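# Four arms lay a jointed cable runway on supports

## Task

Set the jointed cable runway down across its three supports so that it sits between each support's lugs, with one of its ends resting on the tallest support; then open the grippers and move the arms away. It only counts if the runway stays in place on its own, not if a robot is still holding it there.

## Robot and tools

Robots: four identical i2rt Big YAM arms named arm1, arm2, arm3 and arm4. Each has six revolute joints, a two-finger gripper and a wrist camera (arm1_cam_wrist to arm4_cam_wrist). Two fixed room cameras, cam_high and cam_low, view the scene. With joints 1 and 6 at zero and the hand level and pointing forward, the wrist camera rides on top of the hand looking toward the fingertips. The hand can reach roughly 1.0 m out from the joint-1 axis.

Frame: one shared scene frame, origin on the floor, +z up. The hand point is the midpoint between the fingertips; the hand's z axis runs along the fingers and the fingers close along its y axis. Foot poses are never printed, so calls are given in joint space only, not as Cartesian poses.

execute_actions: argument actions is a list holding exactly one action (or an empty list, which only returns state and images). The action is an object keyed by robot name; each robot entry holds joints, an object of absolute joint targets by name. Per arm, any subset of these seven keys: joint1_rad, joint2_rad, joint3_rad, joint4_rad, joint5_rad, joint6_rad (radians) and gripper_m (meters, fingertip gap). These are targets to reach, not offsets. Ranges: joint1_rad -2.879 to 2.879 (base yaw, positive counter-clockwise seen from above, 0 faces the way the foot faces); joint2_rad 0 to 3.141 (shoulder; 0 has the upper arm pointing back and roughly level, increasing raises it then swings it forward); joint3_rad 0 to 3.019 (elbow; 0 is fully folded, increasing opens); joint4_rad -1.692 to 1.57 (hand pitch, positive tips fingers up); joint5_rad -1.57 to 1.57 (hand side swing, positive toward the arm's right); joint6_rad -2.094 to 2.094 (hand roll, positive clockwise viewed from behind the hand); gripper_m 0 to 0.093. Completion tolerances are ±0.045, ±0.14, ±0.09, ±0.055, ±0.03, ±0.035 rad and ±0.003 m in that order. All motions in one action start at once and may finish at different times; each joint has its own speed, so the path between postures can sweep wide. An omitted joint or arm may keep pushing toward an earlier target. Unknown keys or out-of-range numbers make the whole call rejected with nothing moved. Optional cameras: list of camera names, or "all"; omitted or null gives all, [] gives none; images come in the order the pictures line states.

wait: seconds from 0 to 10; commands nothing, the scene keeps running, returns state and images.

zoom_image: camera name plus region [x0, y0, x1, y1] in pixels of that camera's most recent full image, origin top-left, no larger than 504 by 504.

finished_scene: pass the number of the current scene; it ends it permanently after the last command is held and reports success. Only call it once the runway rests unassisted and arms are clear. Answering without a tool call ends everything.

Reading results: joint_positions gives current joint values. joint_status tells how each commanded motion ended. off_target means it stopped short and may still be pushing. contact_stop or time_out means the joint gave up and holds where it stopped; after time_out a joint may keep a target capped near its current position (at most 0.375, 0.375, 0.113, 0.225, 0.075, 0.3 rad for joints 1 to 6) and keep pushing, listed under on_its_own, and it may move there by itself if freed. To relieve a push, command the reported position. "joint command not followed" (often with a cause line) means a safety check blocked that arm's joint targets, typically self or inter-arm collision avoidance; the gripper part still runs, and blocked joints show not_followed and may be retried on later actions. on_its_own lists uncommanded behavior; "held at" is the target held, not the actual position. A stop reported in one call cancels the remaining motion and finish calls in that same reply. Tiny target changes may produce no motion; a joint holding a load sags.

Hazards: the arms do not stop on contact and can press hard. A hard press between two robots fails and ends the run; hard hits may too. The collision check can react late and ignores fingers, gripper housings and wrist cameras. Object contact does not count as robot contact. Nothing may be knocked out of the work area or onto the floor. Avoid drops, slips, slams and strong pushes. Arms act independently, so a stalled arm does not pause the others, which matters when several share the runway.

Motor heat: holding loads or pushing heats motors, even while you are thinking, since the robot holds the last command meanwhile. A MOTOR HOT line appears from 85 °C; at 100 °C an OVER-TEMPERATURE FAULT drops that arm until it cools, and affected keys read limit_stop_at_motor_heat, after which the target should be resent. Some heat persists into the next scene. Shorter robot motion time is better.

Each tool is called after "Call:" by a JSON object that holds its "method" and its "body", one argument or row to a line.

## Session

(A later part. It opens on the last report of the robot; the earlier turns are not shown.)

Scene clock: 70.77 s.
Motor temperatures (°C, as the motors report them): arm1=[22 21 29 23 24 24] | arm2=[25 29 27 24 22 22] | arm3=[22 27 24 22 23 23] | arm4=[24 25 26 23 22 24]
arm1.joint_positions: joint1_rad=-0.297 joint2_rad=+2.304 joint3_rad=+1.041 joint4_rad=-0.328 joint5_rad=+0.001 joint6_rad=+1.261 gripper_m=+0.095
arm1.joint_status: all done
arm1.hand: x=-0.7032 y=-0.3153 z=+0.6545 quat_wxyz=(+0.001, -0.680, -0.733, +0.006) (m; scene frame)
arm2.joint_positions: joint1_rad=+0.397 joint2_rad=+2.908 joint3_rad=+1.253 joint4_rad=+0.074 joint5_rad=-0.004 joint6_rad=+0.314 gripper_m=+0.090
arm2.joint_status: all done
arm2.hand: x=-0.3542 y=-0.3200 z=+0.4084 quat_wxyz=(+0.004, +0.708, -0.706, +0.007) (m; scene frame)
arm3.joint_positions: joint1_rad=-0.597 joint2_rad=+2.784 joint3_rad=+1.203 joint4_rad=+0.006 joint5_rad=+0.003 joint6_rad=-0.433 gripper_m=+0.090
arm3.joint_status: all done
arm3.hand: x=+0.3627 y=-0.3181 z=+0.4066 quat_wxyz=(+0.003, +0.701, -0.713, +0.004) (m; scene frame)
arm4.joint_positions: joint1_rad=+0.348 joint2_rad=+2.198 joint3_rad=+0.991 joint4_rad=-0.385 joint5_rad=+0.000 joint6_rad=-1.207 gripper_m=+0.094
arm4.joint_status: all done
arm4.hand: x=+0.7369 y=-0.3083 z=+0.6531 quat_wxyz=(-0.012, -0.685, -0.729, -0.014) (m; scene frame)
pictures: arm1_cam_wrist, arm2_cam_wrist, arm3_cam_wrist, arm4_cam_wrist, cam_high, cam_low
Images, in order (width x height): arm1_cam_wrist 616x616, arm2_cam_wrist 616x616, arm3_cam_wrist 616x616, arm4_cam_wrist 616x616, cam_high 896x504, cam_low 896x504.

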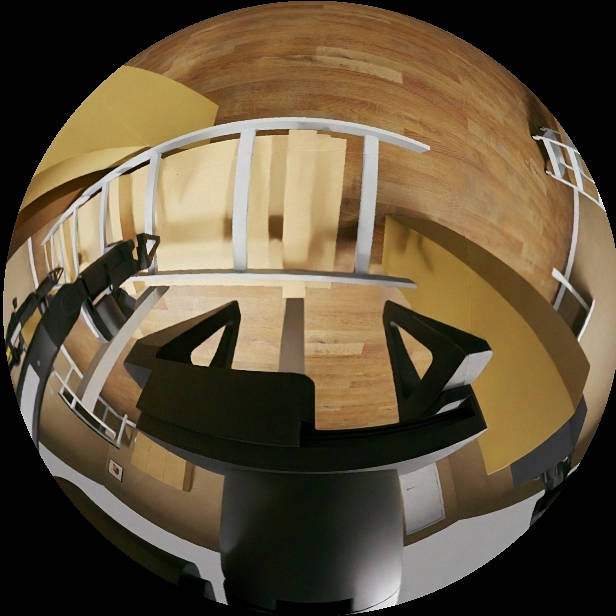

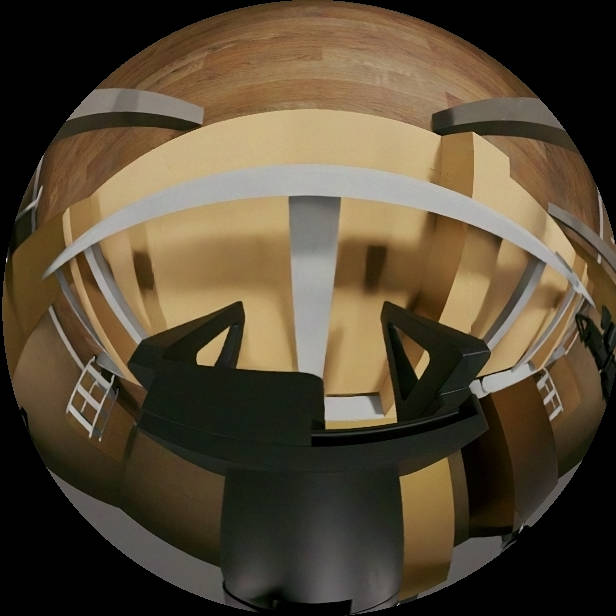

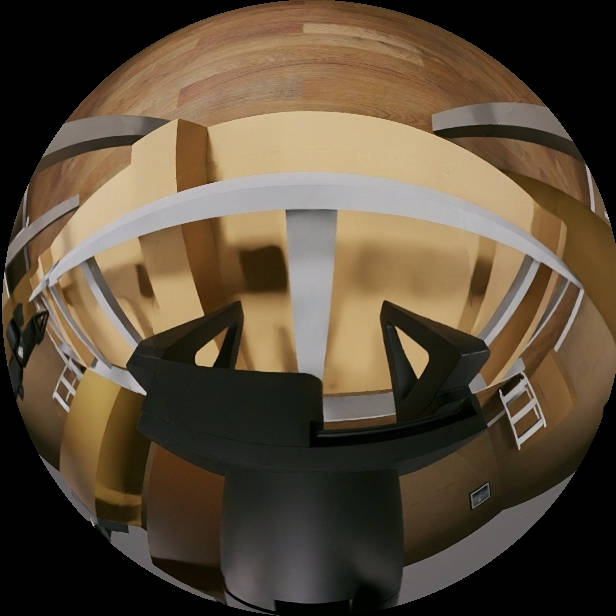

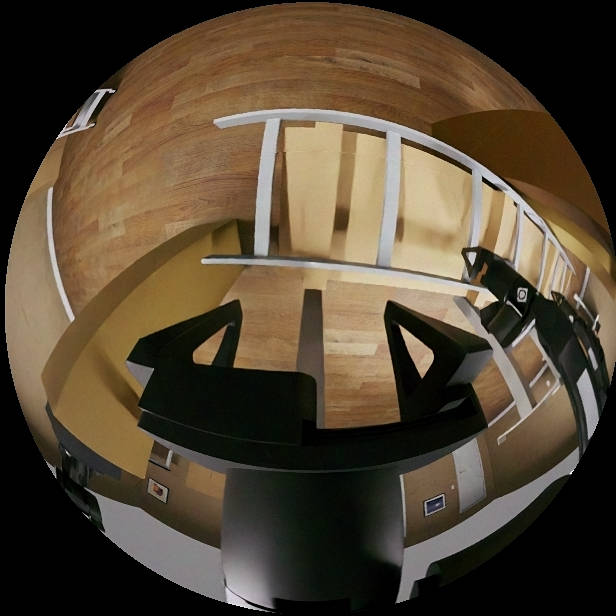

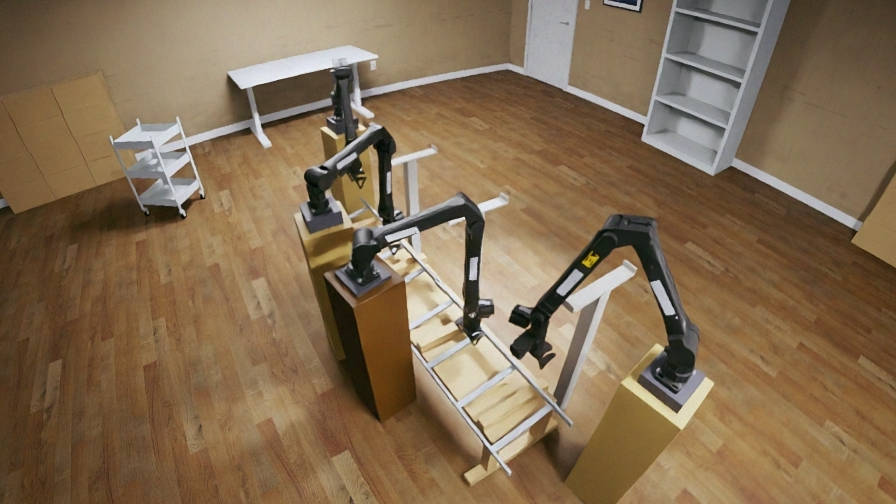

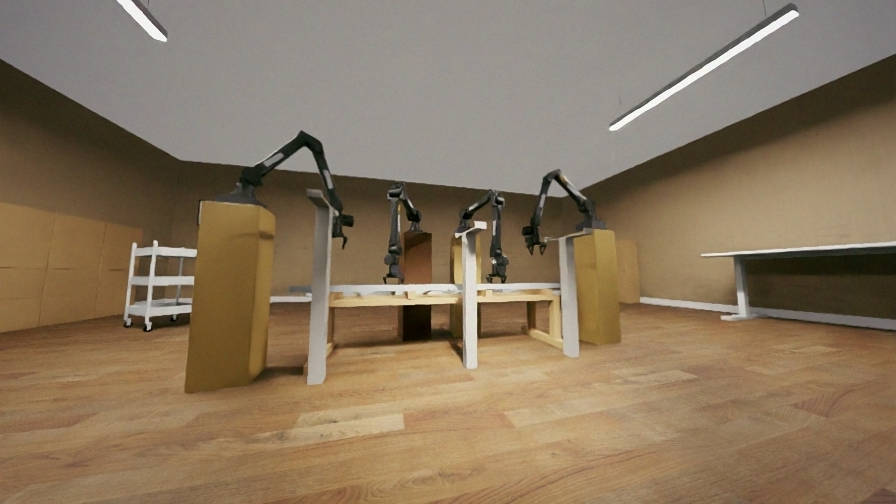

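Call:
{"method": "execute_actions", "body": {
  "actions": [
    {"arm2":{"joints":{"joint1_rad":0.44,"joint6_rad":0.35,"joint2_rad":2.88,"joint3_rad":1.13,"joint4_rad":0.18}},"arm3":{"joints":{"joint1_rad":-0.65,"joint6_rad":-0.49,"joint2_rad":2.76,"joint3_rad":1.08,"joint4_rad":0.11}},"arm1":{"joints":{"joint1_rad":-0.59,"joint2_rad":2.75,"joint3_rad":1.16,"joint4_rad":0.02,"joint6_rad":1.04}},"arm4":{"joints":{"joint1_rad":0.63,"joint2_rad":2.65,"joint3_rad":1.17,"joint4_rad":-0.09,"joint6_rad":-0.87}}}
  ]
}}

Scene clock: 82.90 s.
Motor temperatures (°C, as the motors report them): arm1=[22 22 28 23 24 24] | arm2=[25 29 27 24 22 22] | arm3=[22 27 24 22 23 23] | arm4=[24 26 24 23 22 24]
arm1.joint_positions: joint1_rad=-0.593 joint2_rad=+2.768 joint3_rad=+1.158 joint4_rad=+0.012 joint5_rad=+0.001 joint6_rad=+1.049 gripper_m=+0.095
arm1.joint_status: all done
arm1.hand: x=-0.8004 y=-0.4065 z=+0.4757 quat_wxyz=(+0.005, -0.711, -0.704, +0.004) (m; scene frame)
arm2.joint_positions: joint1_rad=+0.439 joint2_rad=+2.886 joint3_rad=+1.130 joint4_rad=+0.167 joint5_rad=-0.003 joint6_rad=+0.336 gripper_m=+0.090
arm2.joint_status: all done
arm2.hand: x=-0.3542 y=-0.3634 z=+0.4224 quat_wxyz=(+0.006, +0.715, -0.699, +0.011) (m; scene frame)
arm3.joint_positions: joint1_rad=-0.652 joint2_rad=+2.772 joint3_rad=+1.078 joint4_rad=+0.098 joint5_rad=+0.002 joint6_rad=-0.480 gripper_m=+0.090
arm3.joint_status: all done
arm3.hand: x=+0.3580 y=-0.3710 z=+0.4142 quat_wxyz=(+0.013, +0.698, -0.716, +0.006) (m; scene frame)
arm4.joint_positions: joint1_rad=+0.632 joint2_rad=+2.676 joint3_rad=+1.164 joint4_rad=-0.105 joint5_rad=-0.001 joint6_rad=-0.883 gripper_m=+0.094
arm4.joint_status: all done
arm4.hand: x=+0.8265 y=-0.3936 z=+0.4733 quat_wxyz=(-0.010, -0.699, -0.715, -0.027) (m; scene frame)
pictures: arm1_cam_wrist, arm2_cam_wrist, arm3_cam_wrist, arm4_cam_wrist, cam_high, cam_low
Images, in order (width x height): arm1_cam_wrist 616x616, arm2_cam_wrist 616x616, arm3_cam_wrist 616x616, arm4_cam_wrist 616x616, cam_high 896x504, cam_low 896x504.

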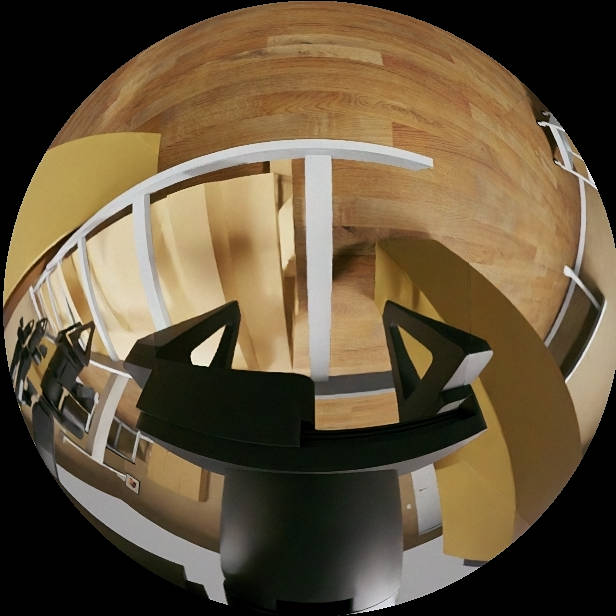

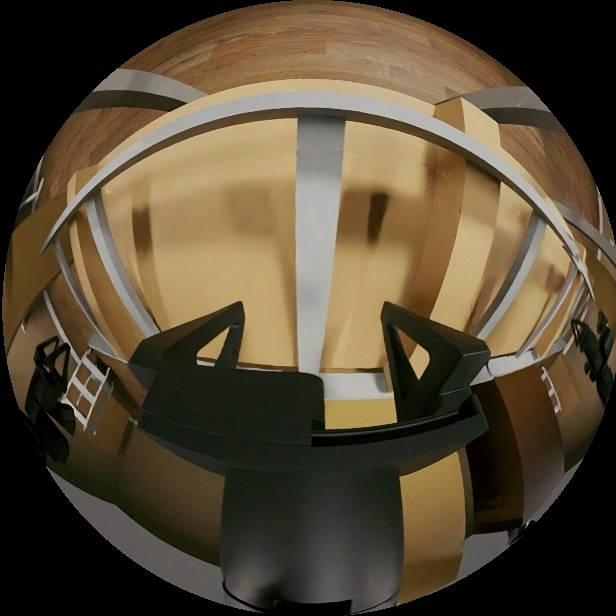

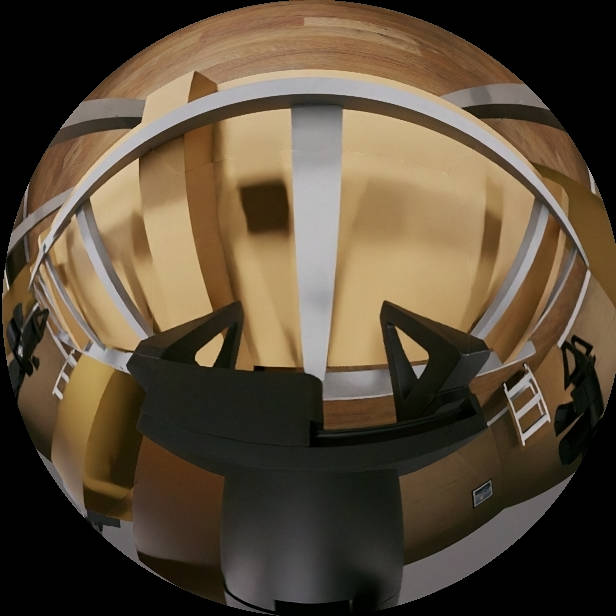

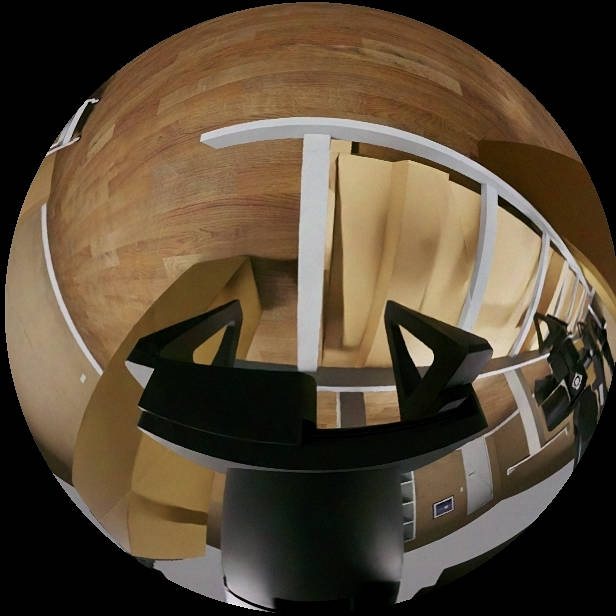

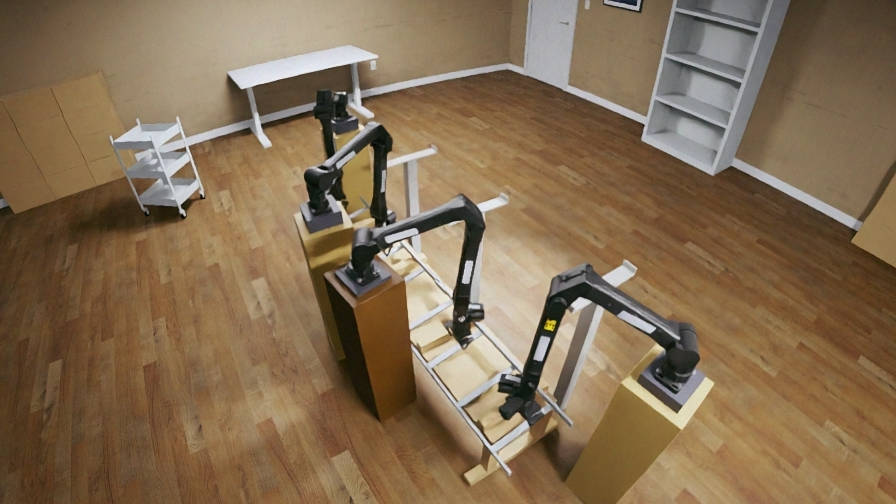

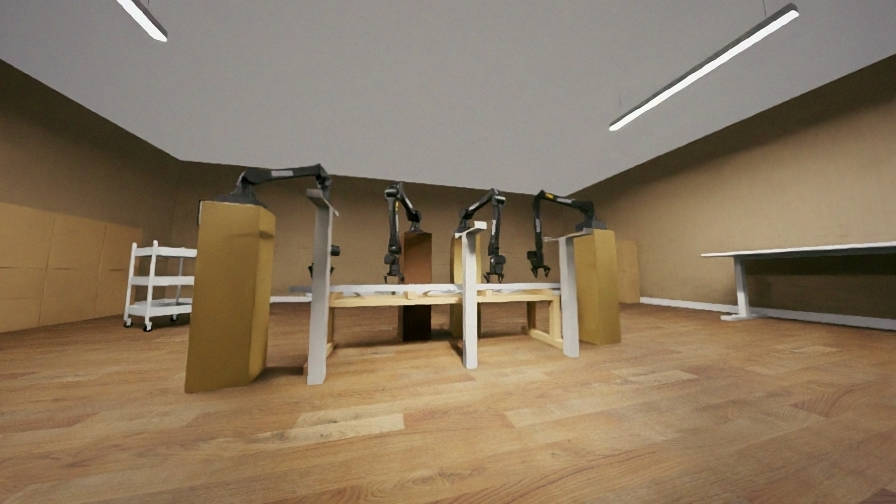

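Call:
{"method": "execute_actions", "body": {
  "actions": [
    {"arm2":{"joints":{"joint2_rad":2.93,"joint3_rad":1.16,"joint4_rad":0.2}},"arm3":{"joints":{"joint2_rad":2.79,"joint3_rad":1.1,"joint4_rad":0.12}},"arm1":{"joints":{"joint2_rad":2.94,"joint3_rad":1.3,"joint4_rad":0.07}},"arm4":{"joints":{"joint2_rad":2.83,"joint3_rad":1.3,"joint4_rad":-0.03}}}
  ],
  "cameras": ["arm1_cam_wrist","arm4_cam_wrist"]
}}

Call:
{"method": "execute_actions", "body": {
  "actions": [
    {"arm1":{"joints":{"gripper_m":0}},"arm4":{"joints":{"gripper_m":0}},"arm2":{"joints":{"gripper_m":0}},"arm3":{"joints":{"gripper_m":0}}}
  ],
  "cameras": []
}}

Scene clock: 91.97 s.
Motor temperatures (°C, as the motors report them): arm1=[22 23 27 23 24 24] | arm2=[25 29 27 24 22 22] | arm3=[22 27 24 22 23 23] | arm4=[24 26 23 23 22 24]
arm1.joint_positions: joint1_rad=-0.593 joint2_rad=+2.949 joint3_rad=+1.297 joint4_rad=+0.069 joint5_rad=+0.001 joint6_rad=+1.048 gripper_m=+0.095
arm1.joint_status: all done
arm1.hand: x=-0.8040 y=-0.4047 z=+0.4076 quat_wxyz=(-0.002, -0.710, -0.704, +0.002) (m; scene frame)
arm2.joint_positions: joint1_rad=+0.439 joint2_rad=+2.922 joint3_rad=+1.158 joint4_rad=+0.190 joint5_rad=-0.003 joint6_rad=+0.336 gripper_m=+0.090
arm2.joint_status: all done
arm2.hand: x=-0.3546 y=-0.3624 z=+0.4089 quat_wxyz=(+0.003, +0.715, -0.699, +0.005) (m; scene frame)
arm3.joint_positions: joint1_rad=-0.652 joint2_rad=+2.787 joint3_rad=+1.096 joint4_rad=+0.110 joint5_rad=+0.002 joint6_rad=-0.480 gripper_m=+0.090
arm3.joint_status: all done
arm3.hand: x=+0.3607 y=-0.3662 z=+0.4084 quat_wxyz=(+0.006, +0.698, -0.716, +0.004) (m; scene frame)
arm4.joint_positions: joint1_rad=+0.632 joint2_rad=+2.831 joint3_rad=+1.297 joint4_rad=-0.036 joint5_rad=-0.001 joint6_rad=-0.882 gripper_m=+0.094
arm4.joint_status: all done
arm4.hand: x=+0.8160 y=-0.4038 z=+0.4143 quat_wxyz=(-0.008, -0.700, -0.715, -0.004) (m; scene frame)
pictures: arm1_cam_wrist, arm4_cam_wrist
Images, in order (width x height): arm1_cam_wrist 616x616, arm4_cam_wrist 616x616.

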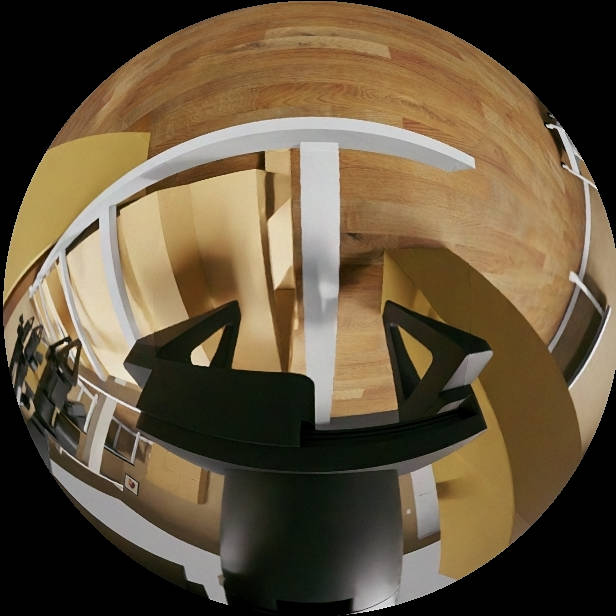

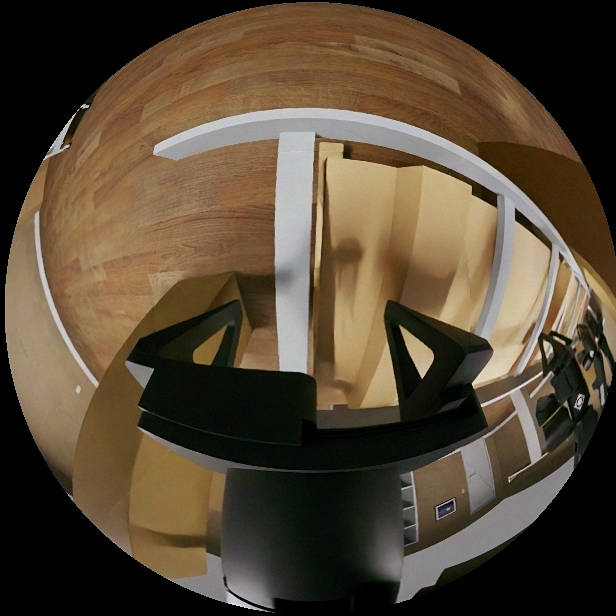

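Scene clock: 92.70 s.
Motor temperatures (°C, as the motors report them): arm1=[22 23 27 23 24 24] | arm2=[25 29 27 24 22 22] | arm3=[22 27 24 22 23 23] | arm4=[24 26 23 23 22 24]
arm1.joint_positions: joint1_rad=-0.593 joint2_rad=+2.949 joint3_rad=+1.297 joint4_rad=+0.069 joint5_rad=+0.001 joint6_rad=+1.048 gripper_m=+0.001
arm1.joint_status: all done
arm1.hand: x=-0.8040 y=-0.4047 z=+0.4076 quat_wxyz=(-0.002, -0.710, -0.704, +0.002) (m; scene frame)
arm2.joint_positions: joint1_rad=+0.439 joint2_rad=+2.922 joint3_rad=+1.158 joint4_rad=+0.190 joint5_rad=-0.003 joint6_rad=+0.337 gripper_m=+0.000
arm2.joint_status: all done
arm2.hand: x=-0.3546 y=-0.3624 z=+0.4089 quat_wxyz=(+0.003, +0.715, -0.699, +0.005) (m; scene frame)
arm3.joint_positions: joint1_rad=-0.652 joint2_rad=+2.787 joint3_rad=+1.096 joint4_rad=+0.110 joint5_rad=+0.002 joint6_rad=-0.480 gripper_m=+0.000
arm3.joint_status: all done
arm3.hand: x=+0.3607 y=-0.3662 z=+0.4084 quat_wxyz=(+0.006, +0.699, -0.715, +0.004) (m; scene frame)
arm4.joint_positions: joint1_rad=+0.632 joint2_rad=+2.831 joint3_rad=+1.297 joint4_rad=-0.036 joint5_rad=-0.001 joint6_rad=-0.882 gripper_m=+0.000
arm4.joint_status: all done
arm4.hand: x=+0.8160 y=-0.4038 z=+0.4143 quat_wxyz=(-0.008, -0.700, -0.715, -0.004) (m; scene frame)
pictures: none
No camera images: the call's "cameras" was empty. Leave "cameras" out to get every camera's image.

Call:
{"method": "execute_actions", "body": {
  "actions": [
    {"arm1":{"joints":{"gripper_m":0.09}},"arm4":{"joints":{"gripper_m":0.09}},"arm2":{"joints":{"gripper_m":0.09}},"arm3":{"joints":{"gripper_m":0.09}}}
  ],
  "cameras": []
}}

Call:
{"method": "execute_actions", "body": {
  "actions": [
    {"arm2":{"joints":{"joint2_rad":3.0,"joint3_rad":1.24,"joint4_rad":0.19}},"arm3":{"joints":{"joint2_rad":2.865,"joint3_rad":1.17,"joint4_rad":0.125}},"arm1":{"joints":{"joint2_rad":3.02,"joint3_rad":1.37,"joint4_rad":0.08}},"arm4":{"joints":{"joint2_rad":2.92,"joint3_rad":1.35,"joint4_rad":0}}}
  ],
  "cameras": []
}}

Call:
{"method": "execute_actions", "body": {
  "actions": [
    {"arm1":{"joints":{"gripper_m":0}},"arm4":{"joints":{"gripper_m":0}},"arm2":{"joints":{"gripper_m":0}},"arm3":{"joints":{"gripper_m":0}}}
  ],
  "cameras": []
}}

Scene clock: 107.97 s.
Motor temperatures (°C, as the motors report them): arm1=[22 23 26 23 24 24] | arm2=[25 28 27 24 22 22] | arm3=[22 26 24 22 23 23] | arm4=[24 27 23 23 22 24]
arm1.joint_positions: joint1_rad=-0.593 joint2_rad=+2.949 joint3_rad=+1.297 joint4_rad=+0.069 joint5_rad=+0.001 joint6_rad=+1.048 gripper_m=+0.090
arm1.joint_status: all done
arm1.hand: x=-0.8040 y=-0.4047 z=+0.4076 quat_wxyz=(-0.002, -0.710, -0.704, +0.002) (m; scene frame)
arm2.joint_positions: joint1_rad=+0.439 joint2_rad=+2.922 joint3_rad=+1.158 joint4_rad=+0.190 joint5_rad=-0.003 joint6_rad=+0.337 gripper_m=+0.090
arm2.joint_status: all done
arm2.hand: x=-0.3546 y=-0.3624 z=+0.4089 quat_wxyz=(+0.003, +0.715, -0.699, +0.005) (m; scene frame)
arm3.joint_positions: joint1_rad=-0.652 joint2_rad=+2.787 joint3_rad=+1.096 joint4_rad=+0.110 joint5_rad=+0.002 joint6_rad=-0.480 gripper_m=+0.090
arm3.joint_status: all done
arm3.hand: x=+0.3607 y=-0.3662 z=+0.4084 quat_wxyz=(+0.006, +0.699, -0.715, +0.004) (m; scene frame)
arm4.joint_positions: joint1_rad=+0.632 joint2_rad=+2.831 joint3_rad=+1.297 joint4_rad=-0.036 joint5_rad=-0.001 joint6_rad=-0.882 gripper_m=+0.090
arm4.joint_status: all done
arm4.hand: x=+0.8160 y=-0.4038 z=+0.4143 quat_wxyz=(-0.008, -0.700, -0.715, -0.004) (m; scene frame)
pictures: none
No camera images: the call's "cameras" was empty. Leave "cameras" out to get every camera's image.

Scene clock: 108.80 s.
Motor temperatures (°C, as the motors report them): arm1=[22 23 26 23 24 24] | arm2=[25 28 27 24 22 22] | arm3=[22 26 24 22 23 23] | arm4=[24 27 23 23 22 24]
arm1.joint_positions: joint1_rad=-0.593 joint2_rad=+3.014 joint3_rad=+1.372 joint4_rad=+0.075 joint5_rad=+0.001 joint6_rad=+1.048 gripper_m=+0.090
arm1.joint_status: all done
arm1.hand: x=-0.7976 y=-0.4086 z=+0.3825 quat_wxyz=(-0.010, -0.710, -0.704, +0.000) (m; scene frame)
arm2.joint_positions: joint1_rad=+0.439 joint2_rad=+2.996 joint3_rad=+1.236 joint4_rad=+0.190 joint5_rad=-0.003 joint6_rad=+0.337 gripper_m=+0.090
arm2.joint_status: all done
arm2.hand: x=-0.3556 y=-0.3597 z=+0.3804 quat_wxyz=(+0.002, +0.715, -0.699, +0.003) (m; scene frame)
arm3.joint_positions: joint1_rad=-0.652 joint2_rad=+2.872 joint3_rad=+1.167 joint4_rad=+0.116 joint5_rad=+0.002 joint6_rad=-0.480 gripper_m=+0.090
arm3.joint_status: all done
arm3.hand: x=+0.3596 y=-0.3683 z=+0.3766 quat_wxyz=(+0.010, +0.699, -0.715, +0.005) (m; scene frame)
arm4.joint_positions: joint1_rad=+0.632 joint2_rad=+2.914 joint3_rad=+1.349 joint4_rad=-0.011 joint5_rad=-0.001 joint6_rad=-0.882 gripper_m=+0.090
arm4.joint_status: all done
arm4.hand: x=+0.8240 y=-0.3976 z=+0.3825 quat_wxyz=(-0.009, -0.700, -0.715, -0.006) (m; scene frame)
pictures: none
No camera images: the call's "cameras" was empty. Leave "cameras" out to get every camera's image.

Scene clock: 109.50 s.
Motor temperatures (°C, as the motors report them): arm1=[22 23 26 23 24 24] | arm2=[25 28 27 24 22 22] | arm3=[22 26 24 22 23 23] | arm4=[24 27 23 23 22 24]
arm1.joint_positions: joint1_rad=-0.598 joint2_rad=+3.018 joint3_rad=+1.358 joint4_rad=+0.072 joint5_rad=+0.017 joint6_rad=+1.040 gripper_m=+0.023
arm1.joint_status: gripper_m off_target (ended at +0.023, target +0.000)
arm1.hand: x=-0.8103 y=-0.4064 z=+0.3812 quat_wxyz=(-0.001, -0.709, -0.705, +0.011) (m; scene frame)
arm2.joint_positions: joint1_rad=+0.439 joint2_rad=+2.996 joint3_rad=+1.236 joint4_rad=+0.190 joint5_rad=+0.002 joint6_rad=+0.346 gripper_m=+0.025
arm2.joint_status: gripper_m off_target (ended at +0.025, target +0.000)
arm2.hand: x=-0.3547 y=-0.3597 z=+0.3803 quat_wxyz=(+0.000, +0.712, -0.702, +0.004) (m; scene frame)
arm3.joint_positions: joint1_rad=-0.653 joint2_rad=+2.872 joint3_rad=+1.169 joint4_rad=+0.118 joint5_rad=+0.007 joint6_rad=-0.483 gripper_m=+0.024
arm3.joint_status: gripper_m off_target (ended at +0.024, target +0.000)
arm3.hand: x=+0.3611 y=-0.3681 z=+0.3765 quat_wxyz=(+0.008, +0.699, -0.715, +0.007) (m; scene frame)
arm4.joint_positions: joint1_rad=+0.637 joint2_rad=+2.916 joint3_rad=+1.341 joint4_rad=-0.011 joint5_rad=-0.011 joint6_rad=-0.877 gripper_m=+0.023
arm4.joint_status: gripper_m off_target (ended at +0.023, target +0.000)
arm4.hand: x=+0.8312 y=-0.3964 z=+0.3819 quat_wxyz=(-0.014, -0.699, -0.714, -0.011) (m; scene frame)
pictures: none
No camera images: the call's "cameras" was empty. Leave "cameras" out to get every camera's image.

Call:
{"method": "execute_actions", "body": {
  "actions": [
    {"arm1":{"joints":{"joint2_rad":2.46,"joint3_rad":1.0,"joint4_rad":-0.07}},"arm2":{"joints":{"joint2_rad":2.35,"joint3_rad":0.9,"joint4_rad":-0.07}},"arm3":{"joints":{"joint2_rad":2.21,"joint3_rad":0.88,"joint4_rad":-0.19}},"arm4":{"joints":{"joint2_rad":2.36,"joint3_rad":1.0,"joint4_rad":-0.17}}}
  ],
  "cameras": ["cam_high","cam_low"]
}}

Scene clock: 118.53 s.
Motor temperatures (°C, as the motors report them): arm1=[22 24 26 23 25 24] | arm2=[25 29 27 24 22 22] | arm3=[22 27 24 22 23 23] | arm4=[24 27 22 23 22 24]
arm1.joint_positions: joint1_rad=-0.595 joint2_rad=+2.519 joint3_rad=+0.978 joint4_rad=-0.081 joint5_rad=-0.001 joint6_rad=+1.034 gripper_m=+0.023
arm1.joint_status: all done
arm1.hand: x=-0.8097 y=-0.4010 z=+0.5667 quat_wxyz=(+0.017, -0.706, -0.708, +0.006) (m; scene frame)
arm2.joint_positions: joint1_rad=+0.435 joint2_rad=+2.468 joint3_rad=+0.893 joint4_rad=-0.062 joint5_rad=+0.009 joint6_rad=+0.351 gripper_m=+0.025
arm2.joint_status: all done
arm2.hand: x=-0.3559 y=-0.3504 z=+0.5695 quat_wxyz=(+0.011, +0.708, -0.705, +0.036) (m; scene frame)
arm3.joint_positions: joint1_rad=-0.647 joint2_rad=+2.341 joint3_rad=+0.876 joint4_rad=-0.169 joint5_rad=+0.001 joint6_rad=-0.486 gripper_m=+0.024
arm3.joint_status: all done
arm3.hand: x=+0.3623 y=-0.3580 z=+0.5649 quat_wxyz=(+0.032, +0.702, -0.711, +0.011) (m; scene frame)
arm4.joint_positions: joint1_rad=+0.634 joint2_rad=+2.420 joint3_rad=+0.985 joint4_rad=-0.170 joint5_rad=+0.003 joint6_rad=-0.873 gripper_m=+0.023
arm4.joint_status: all done
arm4.hand: x=+0.8308 y=-0.3885 z=+0.5661 quat_wxyz=(-0.007, -0.701, -0.712, -0.021) (m; scene frame)
pictures: cam_high, cam_low
Images, in order (width x height): cam_high 896x504, cam_low 896x504.

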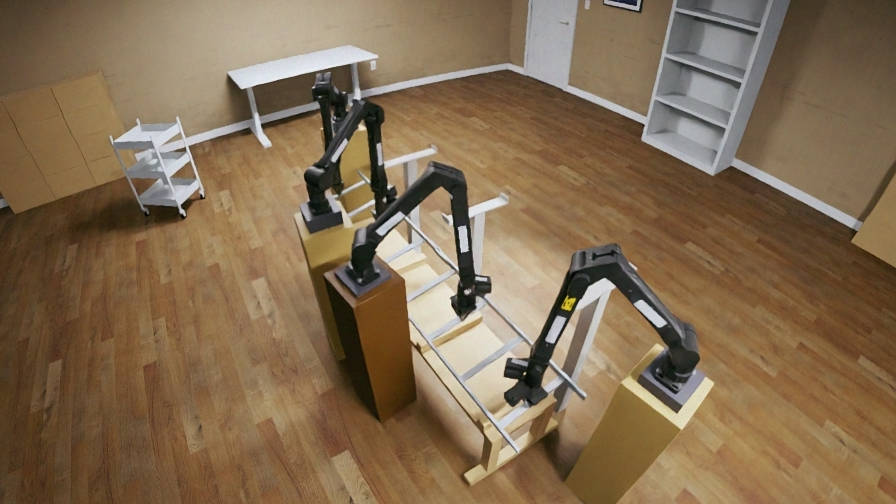

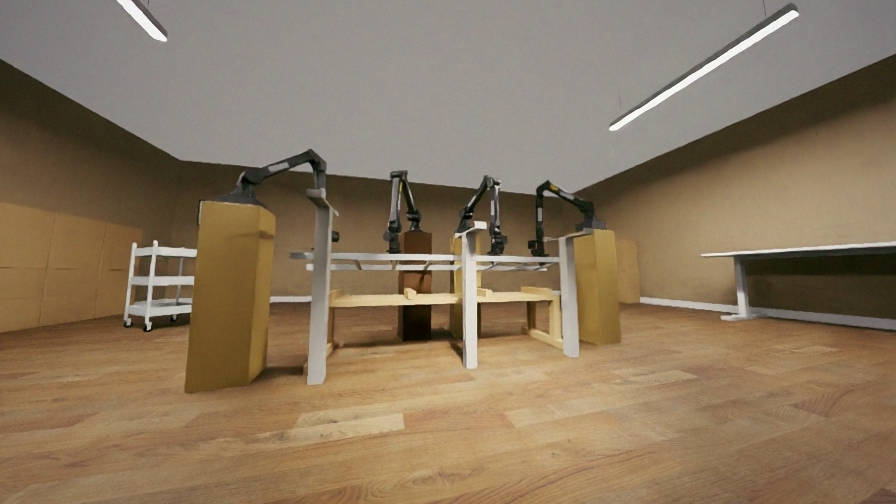

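Call:
{"method": "execute_actions", "body": {
  "actions": [
    {"arm1":{"joints":{"joint2_rad":1.79,"joint3_rad":0.84,"joint4_rad":-0.54}},"arm2":{"joints":{"joint2_rad":1.62,"joint3_rad":0.8,"joint4_rad":-0.62}},"arm3":{"joints":{"joint2_rad":1.52,"joint3_rad":0.84,"joint4_rad":-0.76}},"arm4":{"joints":{"joint2_rad":1.73,"joint3_rad":0.89,"joint4_rad":-0.66}}}
  ],
  "cameras": ["cam_high"]
}}

Call:
{"method": "execute_actions", "body": {
  "actions": [
    {"arm1":{"joints":{"joint2_rad":1.3,"joint3_rad":0.99,"joint4_rad":-1.18}},"arm2":{"joints":{"joint2_rad":1.19,"joint3_rad":1.01,"joint4_rad":-1.27}},"arm3":{"joints":{"joint2_rad":1.18,"joint3_rad":1.11,"joint4_rad":-1.37}},"arm4":{"joints":{"joint2_rad":1.32,"joint3_rad":1.09,"joint4_rad":-1.26}}}
  ],
  "cameras": ["cam_high","cam_low"]
}}

Scene clock: 133.17 s.
Motor temperatures (°C, as the motors report them): arm1=[22 24 26 23 24 24] | arm2=[25 31 27 24 22 22] | arm3=[22 29 24 22 23 23] | arm4=[24 28 23 23 22 24]
arm1.joint_positions: joint1_rad=-0.592 joint2_rad=+1.832 joint3_rad=+0.792 joint4_rad=-0.569 joint5_rad=-0.004 joint6_rad=+1.034 gripper_m=+0.023
arm1.joint_status: all done
arm1.hand: x=-0.8105 y=-0.3978 z=+0.8016 quat_wxyz=(+0.011, -0.705, -0.709, +0.003) (m; scene frame)
arm2.joint_positions: joint1_rad=+0.436 joint2_rad=+1.734 joint3_rad=+0.739 joint4_rad=-0.623 joint5_rad=+0.012 joint6_rad=+0.355 gripper_m=+0.025
arm2.joint_status: all done
arm2.hand: x=-0.3580 y=-0.3447 z=+0.8100 quat_wxyz=(+0.005, +0.707, -0.707, +0.028) (m; scene frame)
arm3.joint_positions: joint1_rad=-0.649 joint2_rad=+1.636 joint3_rad=+0.791 joint4_rad=-0.748 joint5_rad=-0.008 joint6_rad=-0.487 gripper_m=+0.024
arm3.joint_status: all done
arm3.hand: x=+0.3631 y=-0.3535 z=+0.8077 quat_wxyz=(+0.013, +0.702, -0.712, +0.001) (m; scene frame)
arm4.joint_positions: joint1_rad=+0.634 joint2_rad=+1.767 joint3_rad=+0.859 joint4_rad=-0.676 joint5_rad=-0.002 joint6_rad=-0.873 gripper_m=+0.023
arm4.joint_status: all done
arm4.hand: x=+0.8278 y=-0.3877 z=+0.8023 quat_wxyz=(-0.009, -0.702, -0.712, -0.010) (m; scene frame)
pictures: cam_high
Images, in order (width x height): cam_high 896x504.

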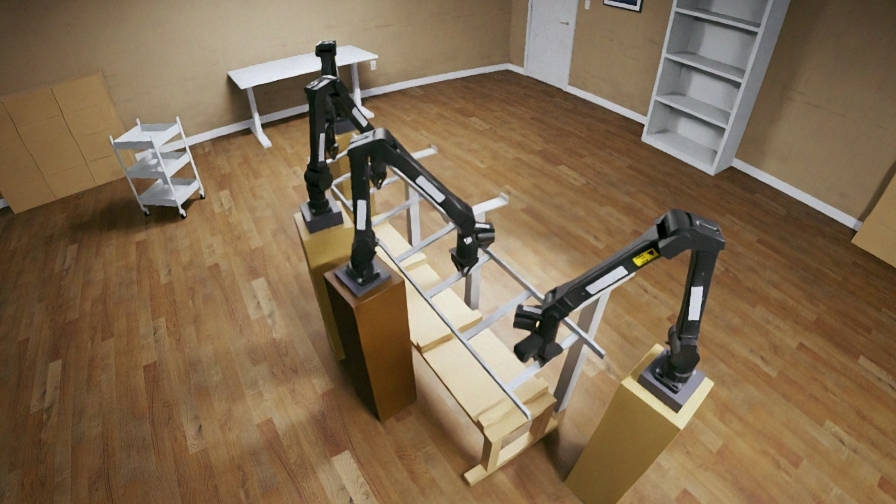

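Scene clock: 135.83 s.
Motor temperatures (°C, as the motors report them): arm1=[22 24 27 23 25 24] | arm2=[25 31 29 24 22 22] | arm3=[22 29 26 22 23 23] | arm4=[24 28 24 23 22 24]
arm1.joint_positions: joint1_rad=-0.604 joint2_rad=+1.333 joint3_rad=+0.959 joint4_rad=-1.118 joint5_rad=+0.030 joint6_rad=+1.034 gripper_m=+0.023
arm1.joint_status: joint4_rad time_out (moved -0.550 of -0.611); the others done
arm1.on_its_own: joint4_rad reads -1.118 and still pushes toward -1.180 since a time_out
arm1.hand: x=-0.8144 y=-0.4063 z=+1.0280 quat_wxyz=(-0.050, -0.709, -0.704, +0.005) (m; scene frame)
arm2.joint_positions: joint1_rad=+0.442 joint2_rad=+1.269 joint3_rad=+0.910 joint4_rad=-1.180 joint5_rad=+0.006 joint6_rad=+0.354 gripper_m=+0.025
arm2.joint_status: joint3_rad time_out (moved +0.171 of +0.271); joint4_rad time_out (moved -0.557 of -0.647); the others done
arm2.on_its_own: joint3_rad reads +0.910 and still pushes toward +1.010 since a time_out; joint4_rad reads -1.180 and still pushes toward -1.270 since a time_out
arm2.hand: x=-0.3592 y=-0.3512 z=+1.0151 quat_wxyz=(-0.009, +0.710, -0.704, -0.009) (m; scene frame)
arm3.joint_positions: joint1_rad=-0.655 joint2_rad=+1.277 joint3_rad=+1.025 joint4_rad=-1.273 joint5_rad=-0.016 joint6_rad=-0.489 gripper_m=+0.024
arm3.joint_status: joint4_rad time_out (moved -0.525 of -0.622); the others done
arm3.on_its_own: joint4_rad reads -1.273 and still pushes toward -1.370 since a time_out
arm3.hand: x=+0.3621 y=-0.3567 z=+1.0072 quat_wxyz=(-0.018, +0.701, -0.713, -0.013) (m; scene frame)
arm4.joint_positions: joint1_rad=+0.639 joint2_rad=+1.371 joint3_rad=+1.055 joint4_rad=-1.180 joint5_rad=-0.020 joint6_rad=-0.872 gripper_m=+0.023
arm4.joint_status: joint4_rad time_out (moved -0.504 of -0.584); the others done
arm4.on_its_own: joint4_rad reads -1.180 and still pushes toward -1.260 since a time_out
arm4.hand: x=+0.8269 y=-0.3911 z=+1.0122 quat_wxyz=(-0.015, -0.700, -0.713, +0.035) (m; scene frame)
pictures: cam_high, cam_low
Images, in order (width x height): cam_high 896x504, cam_low 896x504.

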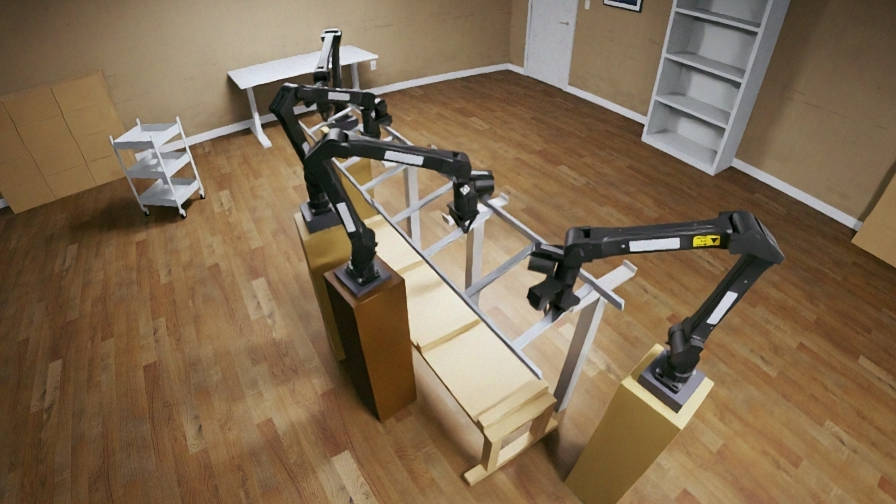

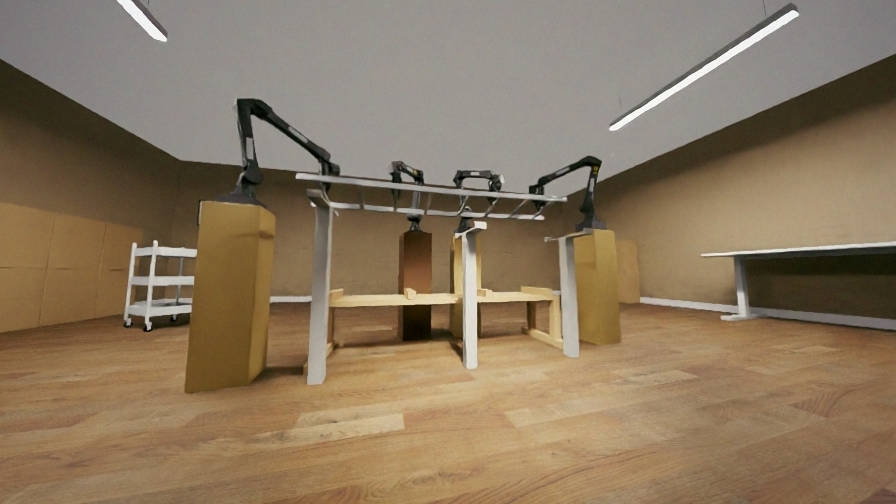

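Call:
{"method": "execute_actions", "body": {
  "actions": [
    {"arm1":{"joints":{"joint1_rad":0,"joint6_rad":1.62,"joint2_rad":1.17,"joint3_rad":0.86,"joint4_rad":-1.13}},"arm2":{"joints":{"joint1_rad":0.322,"joint6_rad":0.24,"joint2_rad":1.68,"joint3_rad":1.53,"joint4_rad":-1.18}},"arm3":{"joints":{"joint1_rad":-0.477,"joint6_rad":-0.315,"joint2_rad":1.64,"joint3_rad":1.59,"joint4_rad":-1.28}},"arm4":{"joints":{"joint1_rad":0.09,"joint6_rad":-1.42,"joint2_rad":1.1,"joint3_rad":0.9,"joint4_rad":-1.23}}}
  ],
  "cameras": ["cam_high"]
}}

Call:
{"method": "execute_actions", "body": {
  "actions": [
    {"arm1":{"joints":{"joint1_rad":0.556,"joint6_rad":2.09,"joint2_rad":1.35,"joint3_rad":1.0,"joint4_rad":-1.09}},"arm2":{"joints":{"joint1_rad":0.272,"joint6_rad":0.19,"joint2_rad":2.13,"joint3_rad":2.17,"joint4_rad":-1.38}},"arm3":{"joints":{"joint1_rad":-0.398,"joint6_rad":-0.24,"joint2_rad":2.1,"joint3_rad":2.23,"joint4_rad":-1.46}},"arm4":{"joints":{"joint1_rad":-0.548,"joint6_rad":-2.05,"joint2_rad":1.18,"joint3_rad":0.95,"joint4_rad":-1.21}}}
  ]
}}

Scene clock: 155.40 s.
Motor temperatures (°C, as the motors report them): arm1=[22 24 30 23 26 24] | arm2=[25 31 41 24 22 22] | arm3=[22 28 35 22 23 23] | arm4=[24 27 27 23 22 24]
arm1.joint_positions: joint1_rad=-0.004 joint2_rad=+1.167 joint3_rad=+0.848 joint4_rad=-1.125 joint5_rad=+0.001 joint6_rad=+1.611 gripper_m=+0.001
arm1.joint_status: all done
arm1.on_its_own: gripper_m moved -0.022 to your old target +0.000
arm1.hand: x=-0.8028 y=-0.1901 z=+1.0372 quat_wxyz=(-0.050, -0.699, -0.712, -0.046) (m; scene frame)
arm2.joint_positions: joint1_rad=+0.320 joint2_rad=+1.904 joint3_rad=+1.327 joint4_rad=-1.134 joint5_rad=+0.043 joint6_rad=+0.228 gripper_m=+0.025
arm2.joint_status: joint2_rad time_out (moved +0.634 of +0.411); joint3_rad time_out (moved +0.417 of +0.620); the others done
arm2.on_its_own: joint2_rad reads +1.904 and still pushes toward +1.680 since a time_out; joint3_rad reads +1.327 and still pushes toward +1.440 since a time_out (your +1.530 is given up)
arm2.hand: x=-0.3502 y=-0.1867 z=+0.8966 quat_wxyz=(+0.019, +0.710, -0.700, +0.075) (m; scene frame)
arm3.joint_positions: joint1_rad=-0.480 joint2_rad=+1.738 joint3_rad=+1.463 joint4_rad=-1.256 joint5_rad=+0.010 joint6_rad=-0.368 gripper_m=+0.024
arm3.joint_status: joint3_rad time_out (moved +0.438 of +0.565); joint6_rad time_out (moved +0.121 of +0.174); the others done
arm3.on_its_own: joint3_rad reads +1.463 and still pushes toward +1.576 since a time_out; joint6_rad reads -0.368 and still pushes toward -0.315 since a time_out
arm3.hand: x=+0.3646 y=-0.1718 z=+0.9774 quat_wxyz=(-0.018, +0.720, -0.694, -0.002) (m; scene frame)
arm4.joint_positions: joint1_rad=+0.102 joint2_rad=+1.164 joint3_rad=+0.842 joint4_rad=-1.235 joint5_rad=-0.003 joint6_rad=-1.438 gripper_m=+0.023
arm4.joint_status: all done
arm4.hand: x=+0.8275 y=-0.1831 z=+0.9982 quat_wxyz=(-0.005, -0.690, -0.723, +0.003) (m; scene frame)
pictures: cam_high
Images, in order (width x height): cam_high 896x504.

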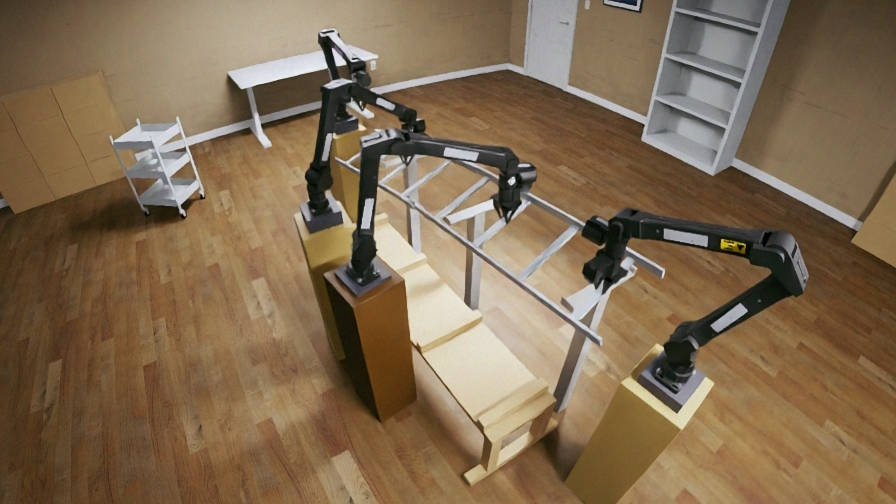

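not run: a stop came earlier in this reply.

Call:
{"method": "execute_actions", "body": {
  "actions": [
    {"arm1":{"joints":{"gripper_m":0.09,"joint2_rad":1.45,"joint3_rad":0.72,"joint4_rad":-0.8}}}
  ],
  "cameras": ["arm1_cam_wrist","cam_high","cam_low"]
}}

Scene clock: 160.60 s.
Motor temperatures (°C, as the motors report them): arm1=[22 23 30 23 26 24] | arm2=[25 34 42 24 23 22] | arm3=[22 29 37 22 23 23] | arm4=[24 27 28 23 22 24]
arm1.joint_positions: joint1_rad=-0.004 joint2_rad=+1.459 joint3_rad=+0.706 joint4_rad=-0.809 joint5_rad=+0.001 joint6_rad=+1.612 gripper_m=+0.090
arm1.joint_status: all done
arm1.hand: x=-0.8029 y=-0.1917 z=+0.9028 quat_wxyz=(-0.011, -0.701, -0.713, -0.002) (m; scene frame)
arm2.joint_positions: joint1_rad=+0.320 joint2_rad=+1.904 joint3_rad=+1.327 joint4_rad=-1.134 joint5_rad=+0.043 joint6_rad=+0.228 gripper_m=+0.025
arm2.joint_status: not commanded
arm2.on_its_own: joint2_rad reads +1.904 and still pushes toward +1.680 since a time_out; joint3_rad reads +1.327 and still pushes toward +1.440 since a time_out (your +1.530 is given up)
arm2.hand: x=-0.3502 y=-0.1867 z=+0.8966 quat_wxyz=(+0.019, +0.710, -0.700, +0.075) (m; scene frame)
arm3.joint_positions: joint1_rad=-0.480 joint2_rad=+1.738 joint3_rad=+1.463 joint4_rad=-1.256 joint5_rad=+0.010 joint6_rad=-0.368 gripper_m=+0.024
arm3.joint_status: not commanded
arm3.on_its_own: joint3_rad reads +1.463 and still pushes toward +1.576 since a time_out; joint6_rad reads -0.368 and still pushes toward -0.315 since a time_out
arm3.hand: x=+0.3646 y=-0.1718 z=+0.9774 quat_wxyz=(-0.018, +0.720, -0.694, -0.002) (m; scene frame)
arm4.joint_positions: joint1_rad=+0.102 joint2_rad=+1.164 joint3_rad=+0.842 joint4_rad=-1.235 joint5_rad=-0.003 joint6_rad=-1.438 gripper_m=+0.023
arm4.joint_status: not commanded
arm4.hand: x=+0.8275 y=-0.1831 z=+0.9982 quat_wxyz=(-0.005, -0.690, -0.723, +0.003) (m; scene frame)
pictures: arm1_cam_wrist, cam_high, cam_low
Images, in order (width x height): arm1_cam_wrist 616x616, cam_high 896x504, cam_low 896x504.

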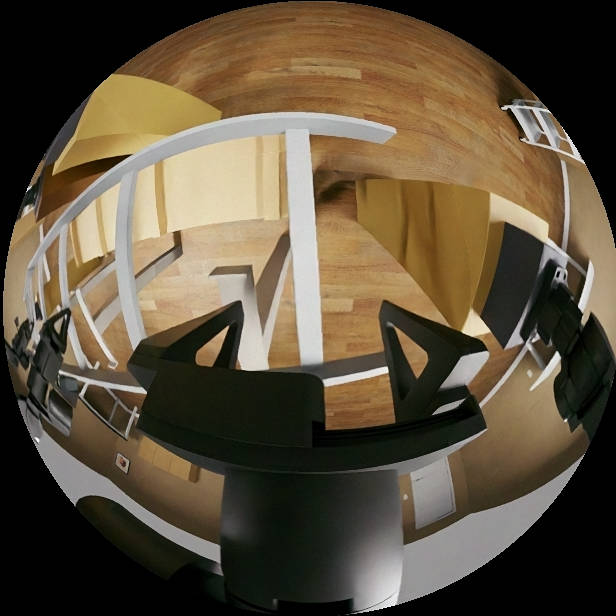

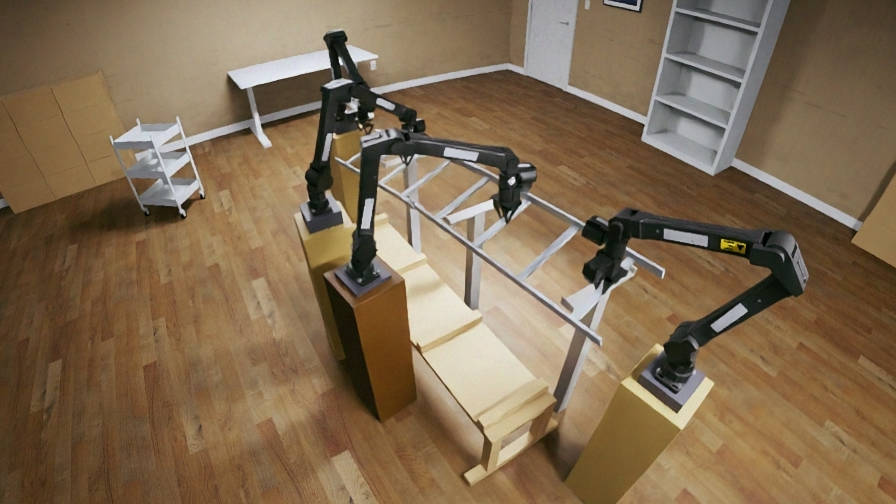

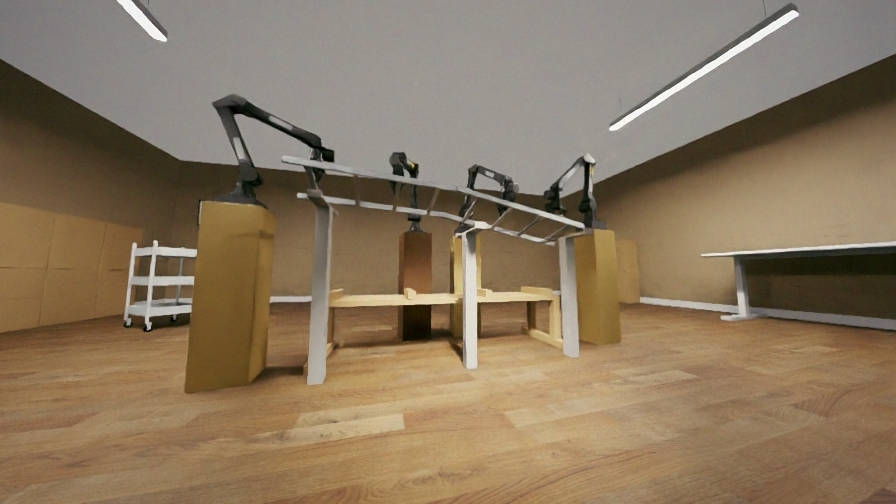

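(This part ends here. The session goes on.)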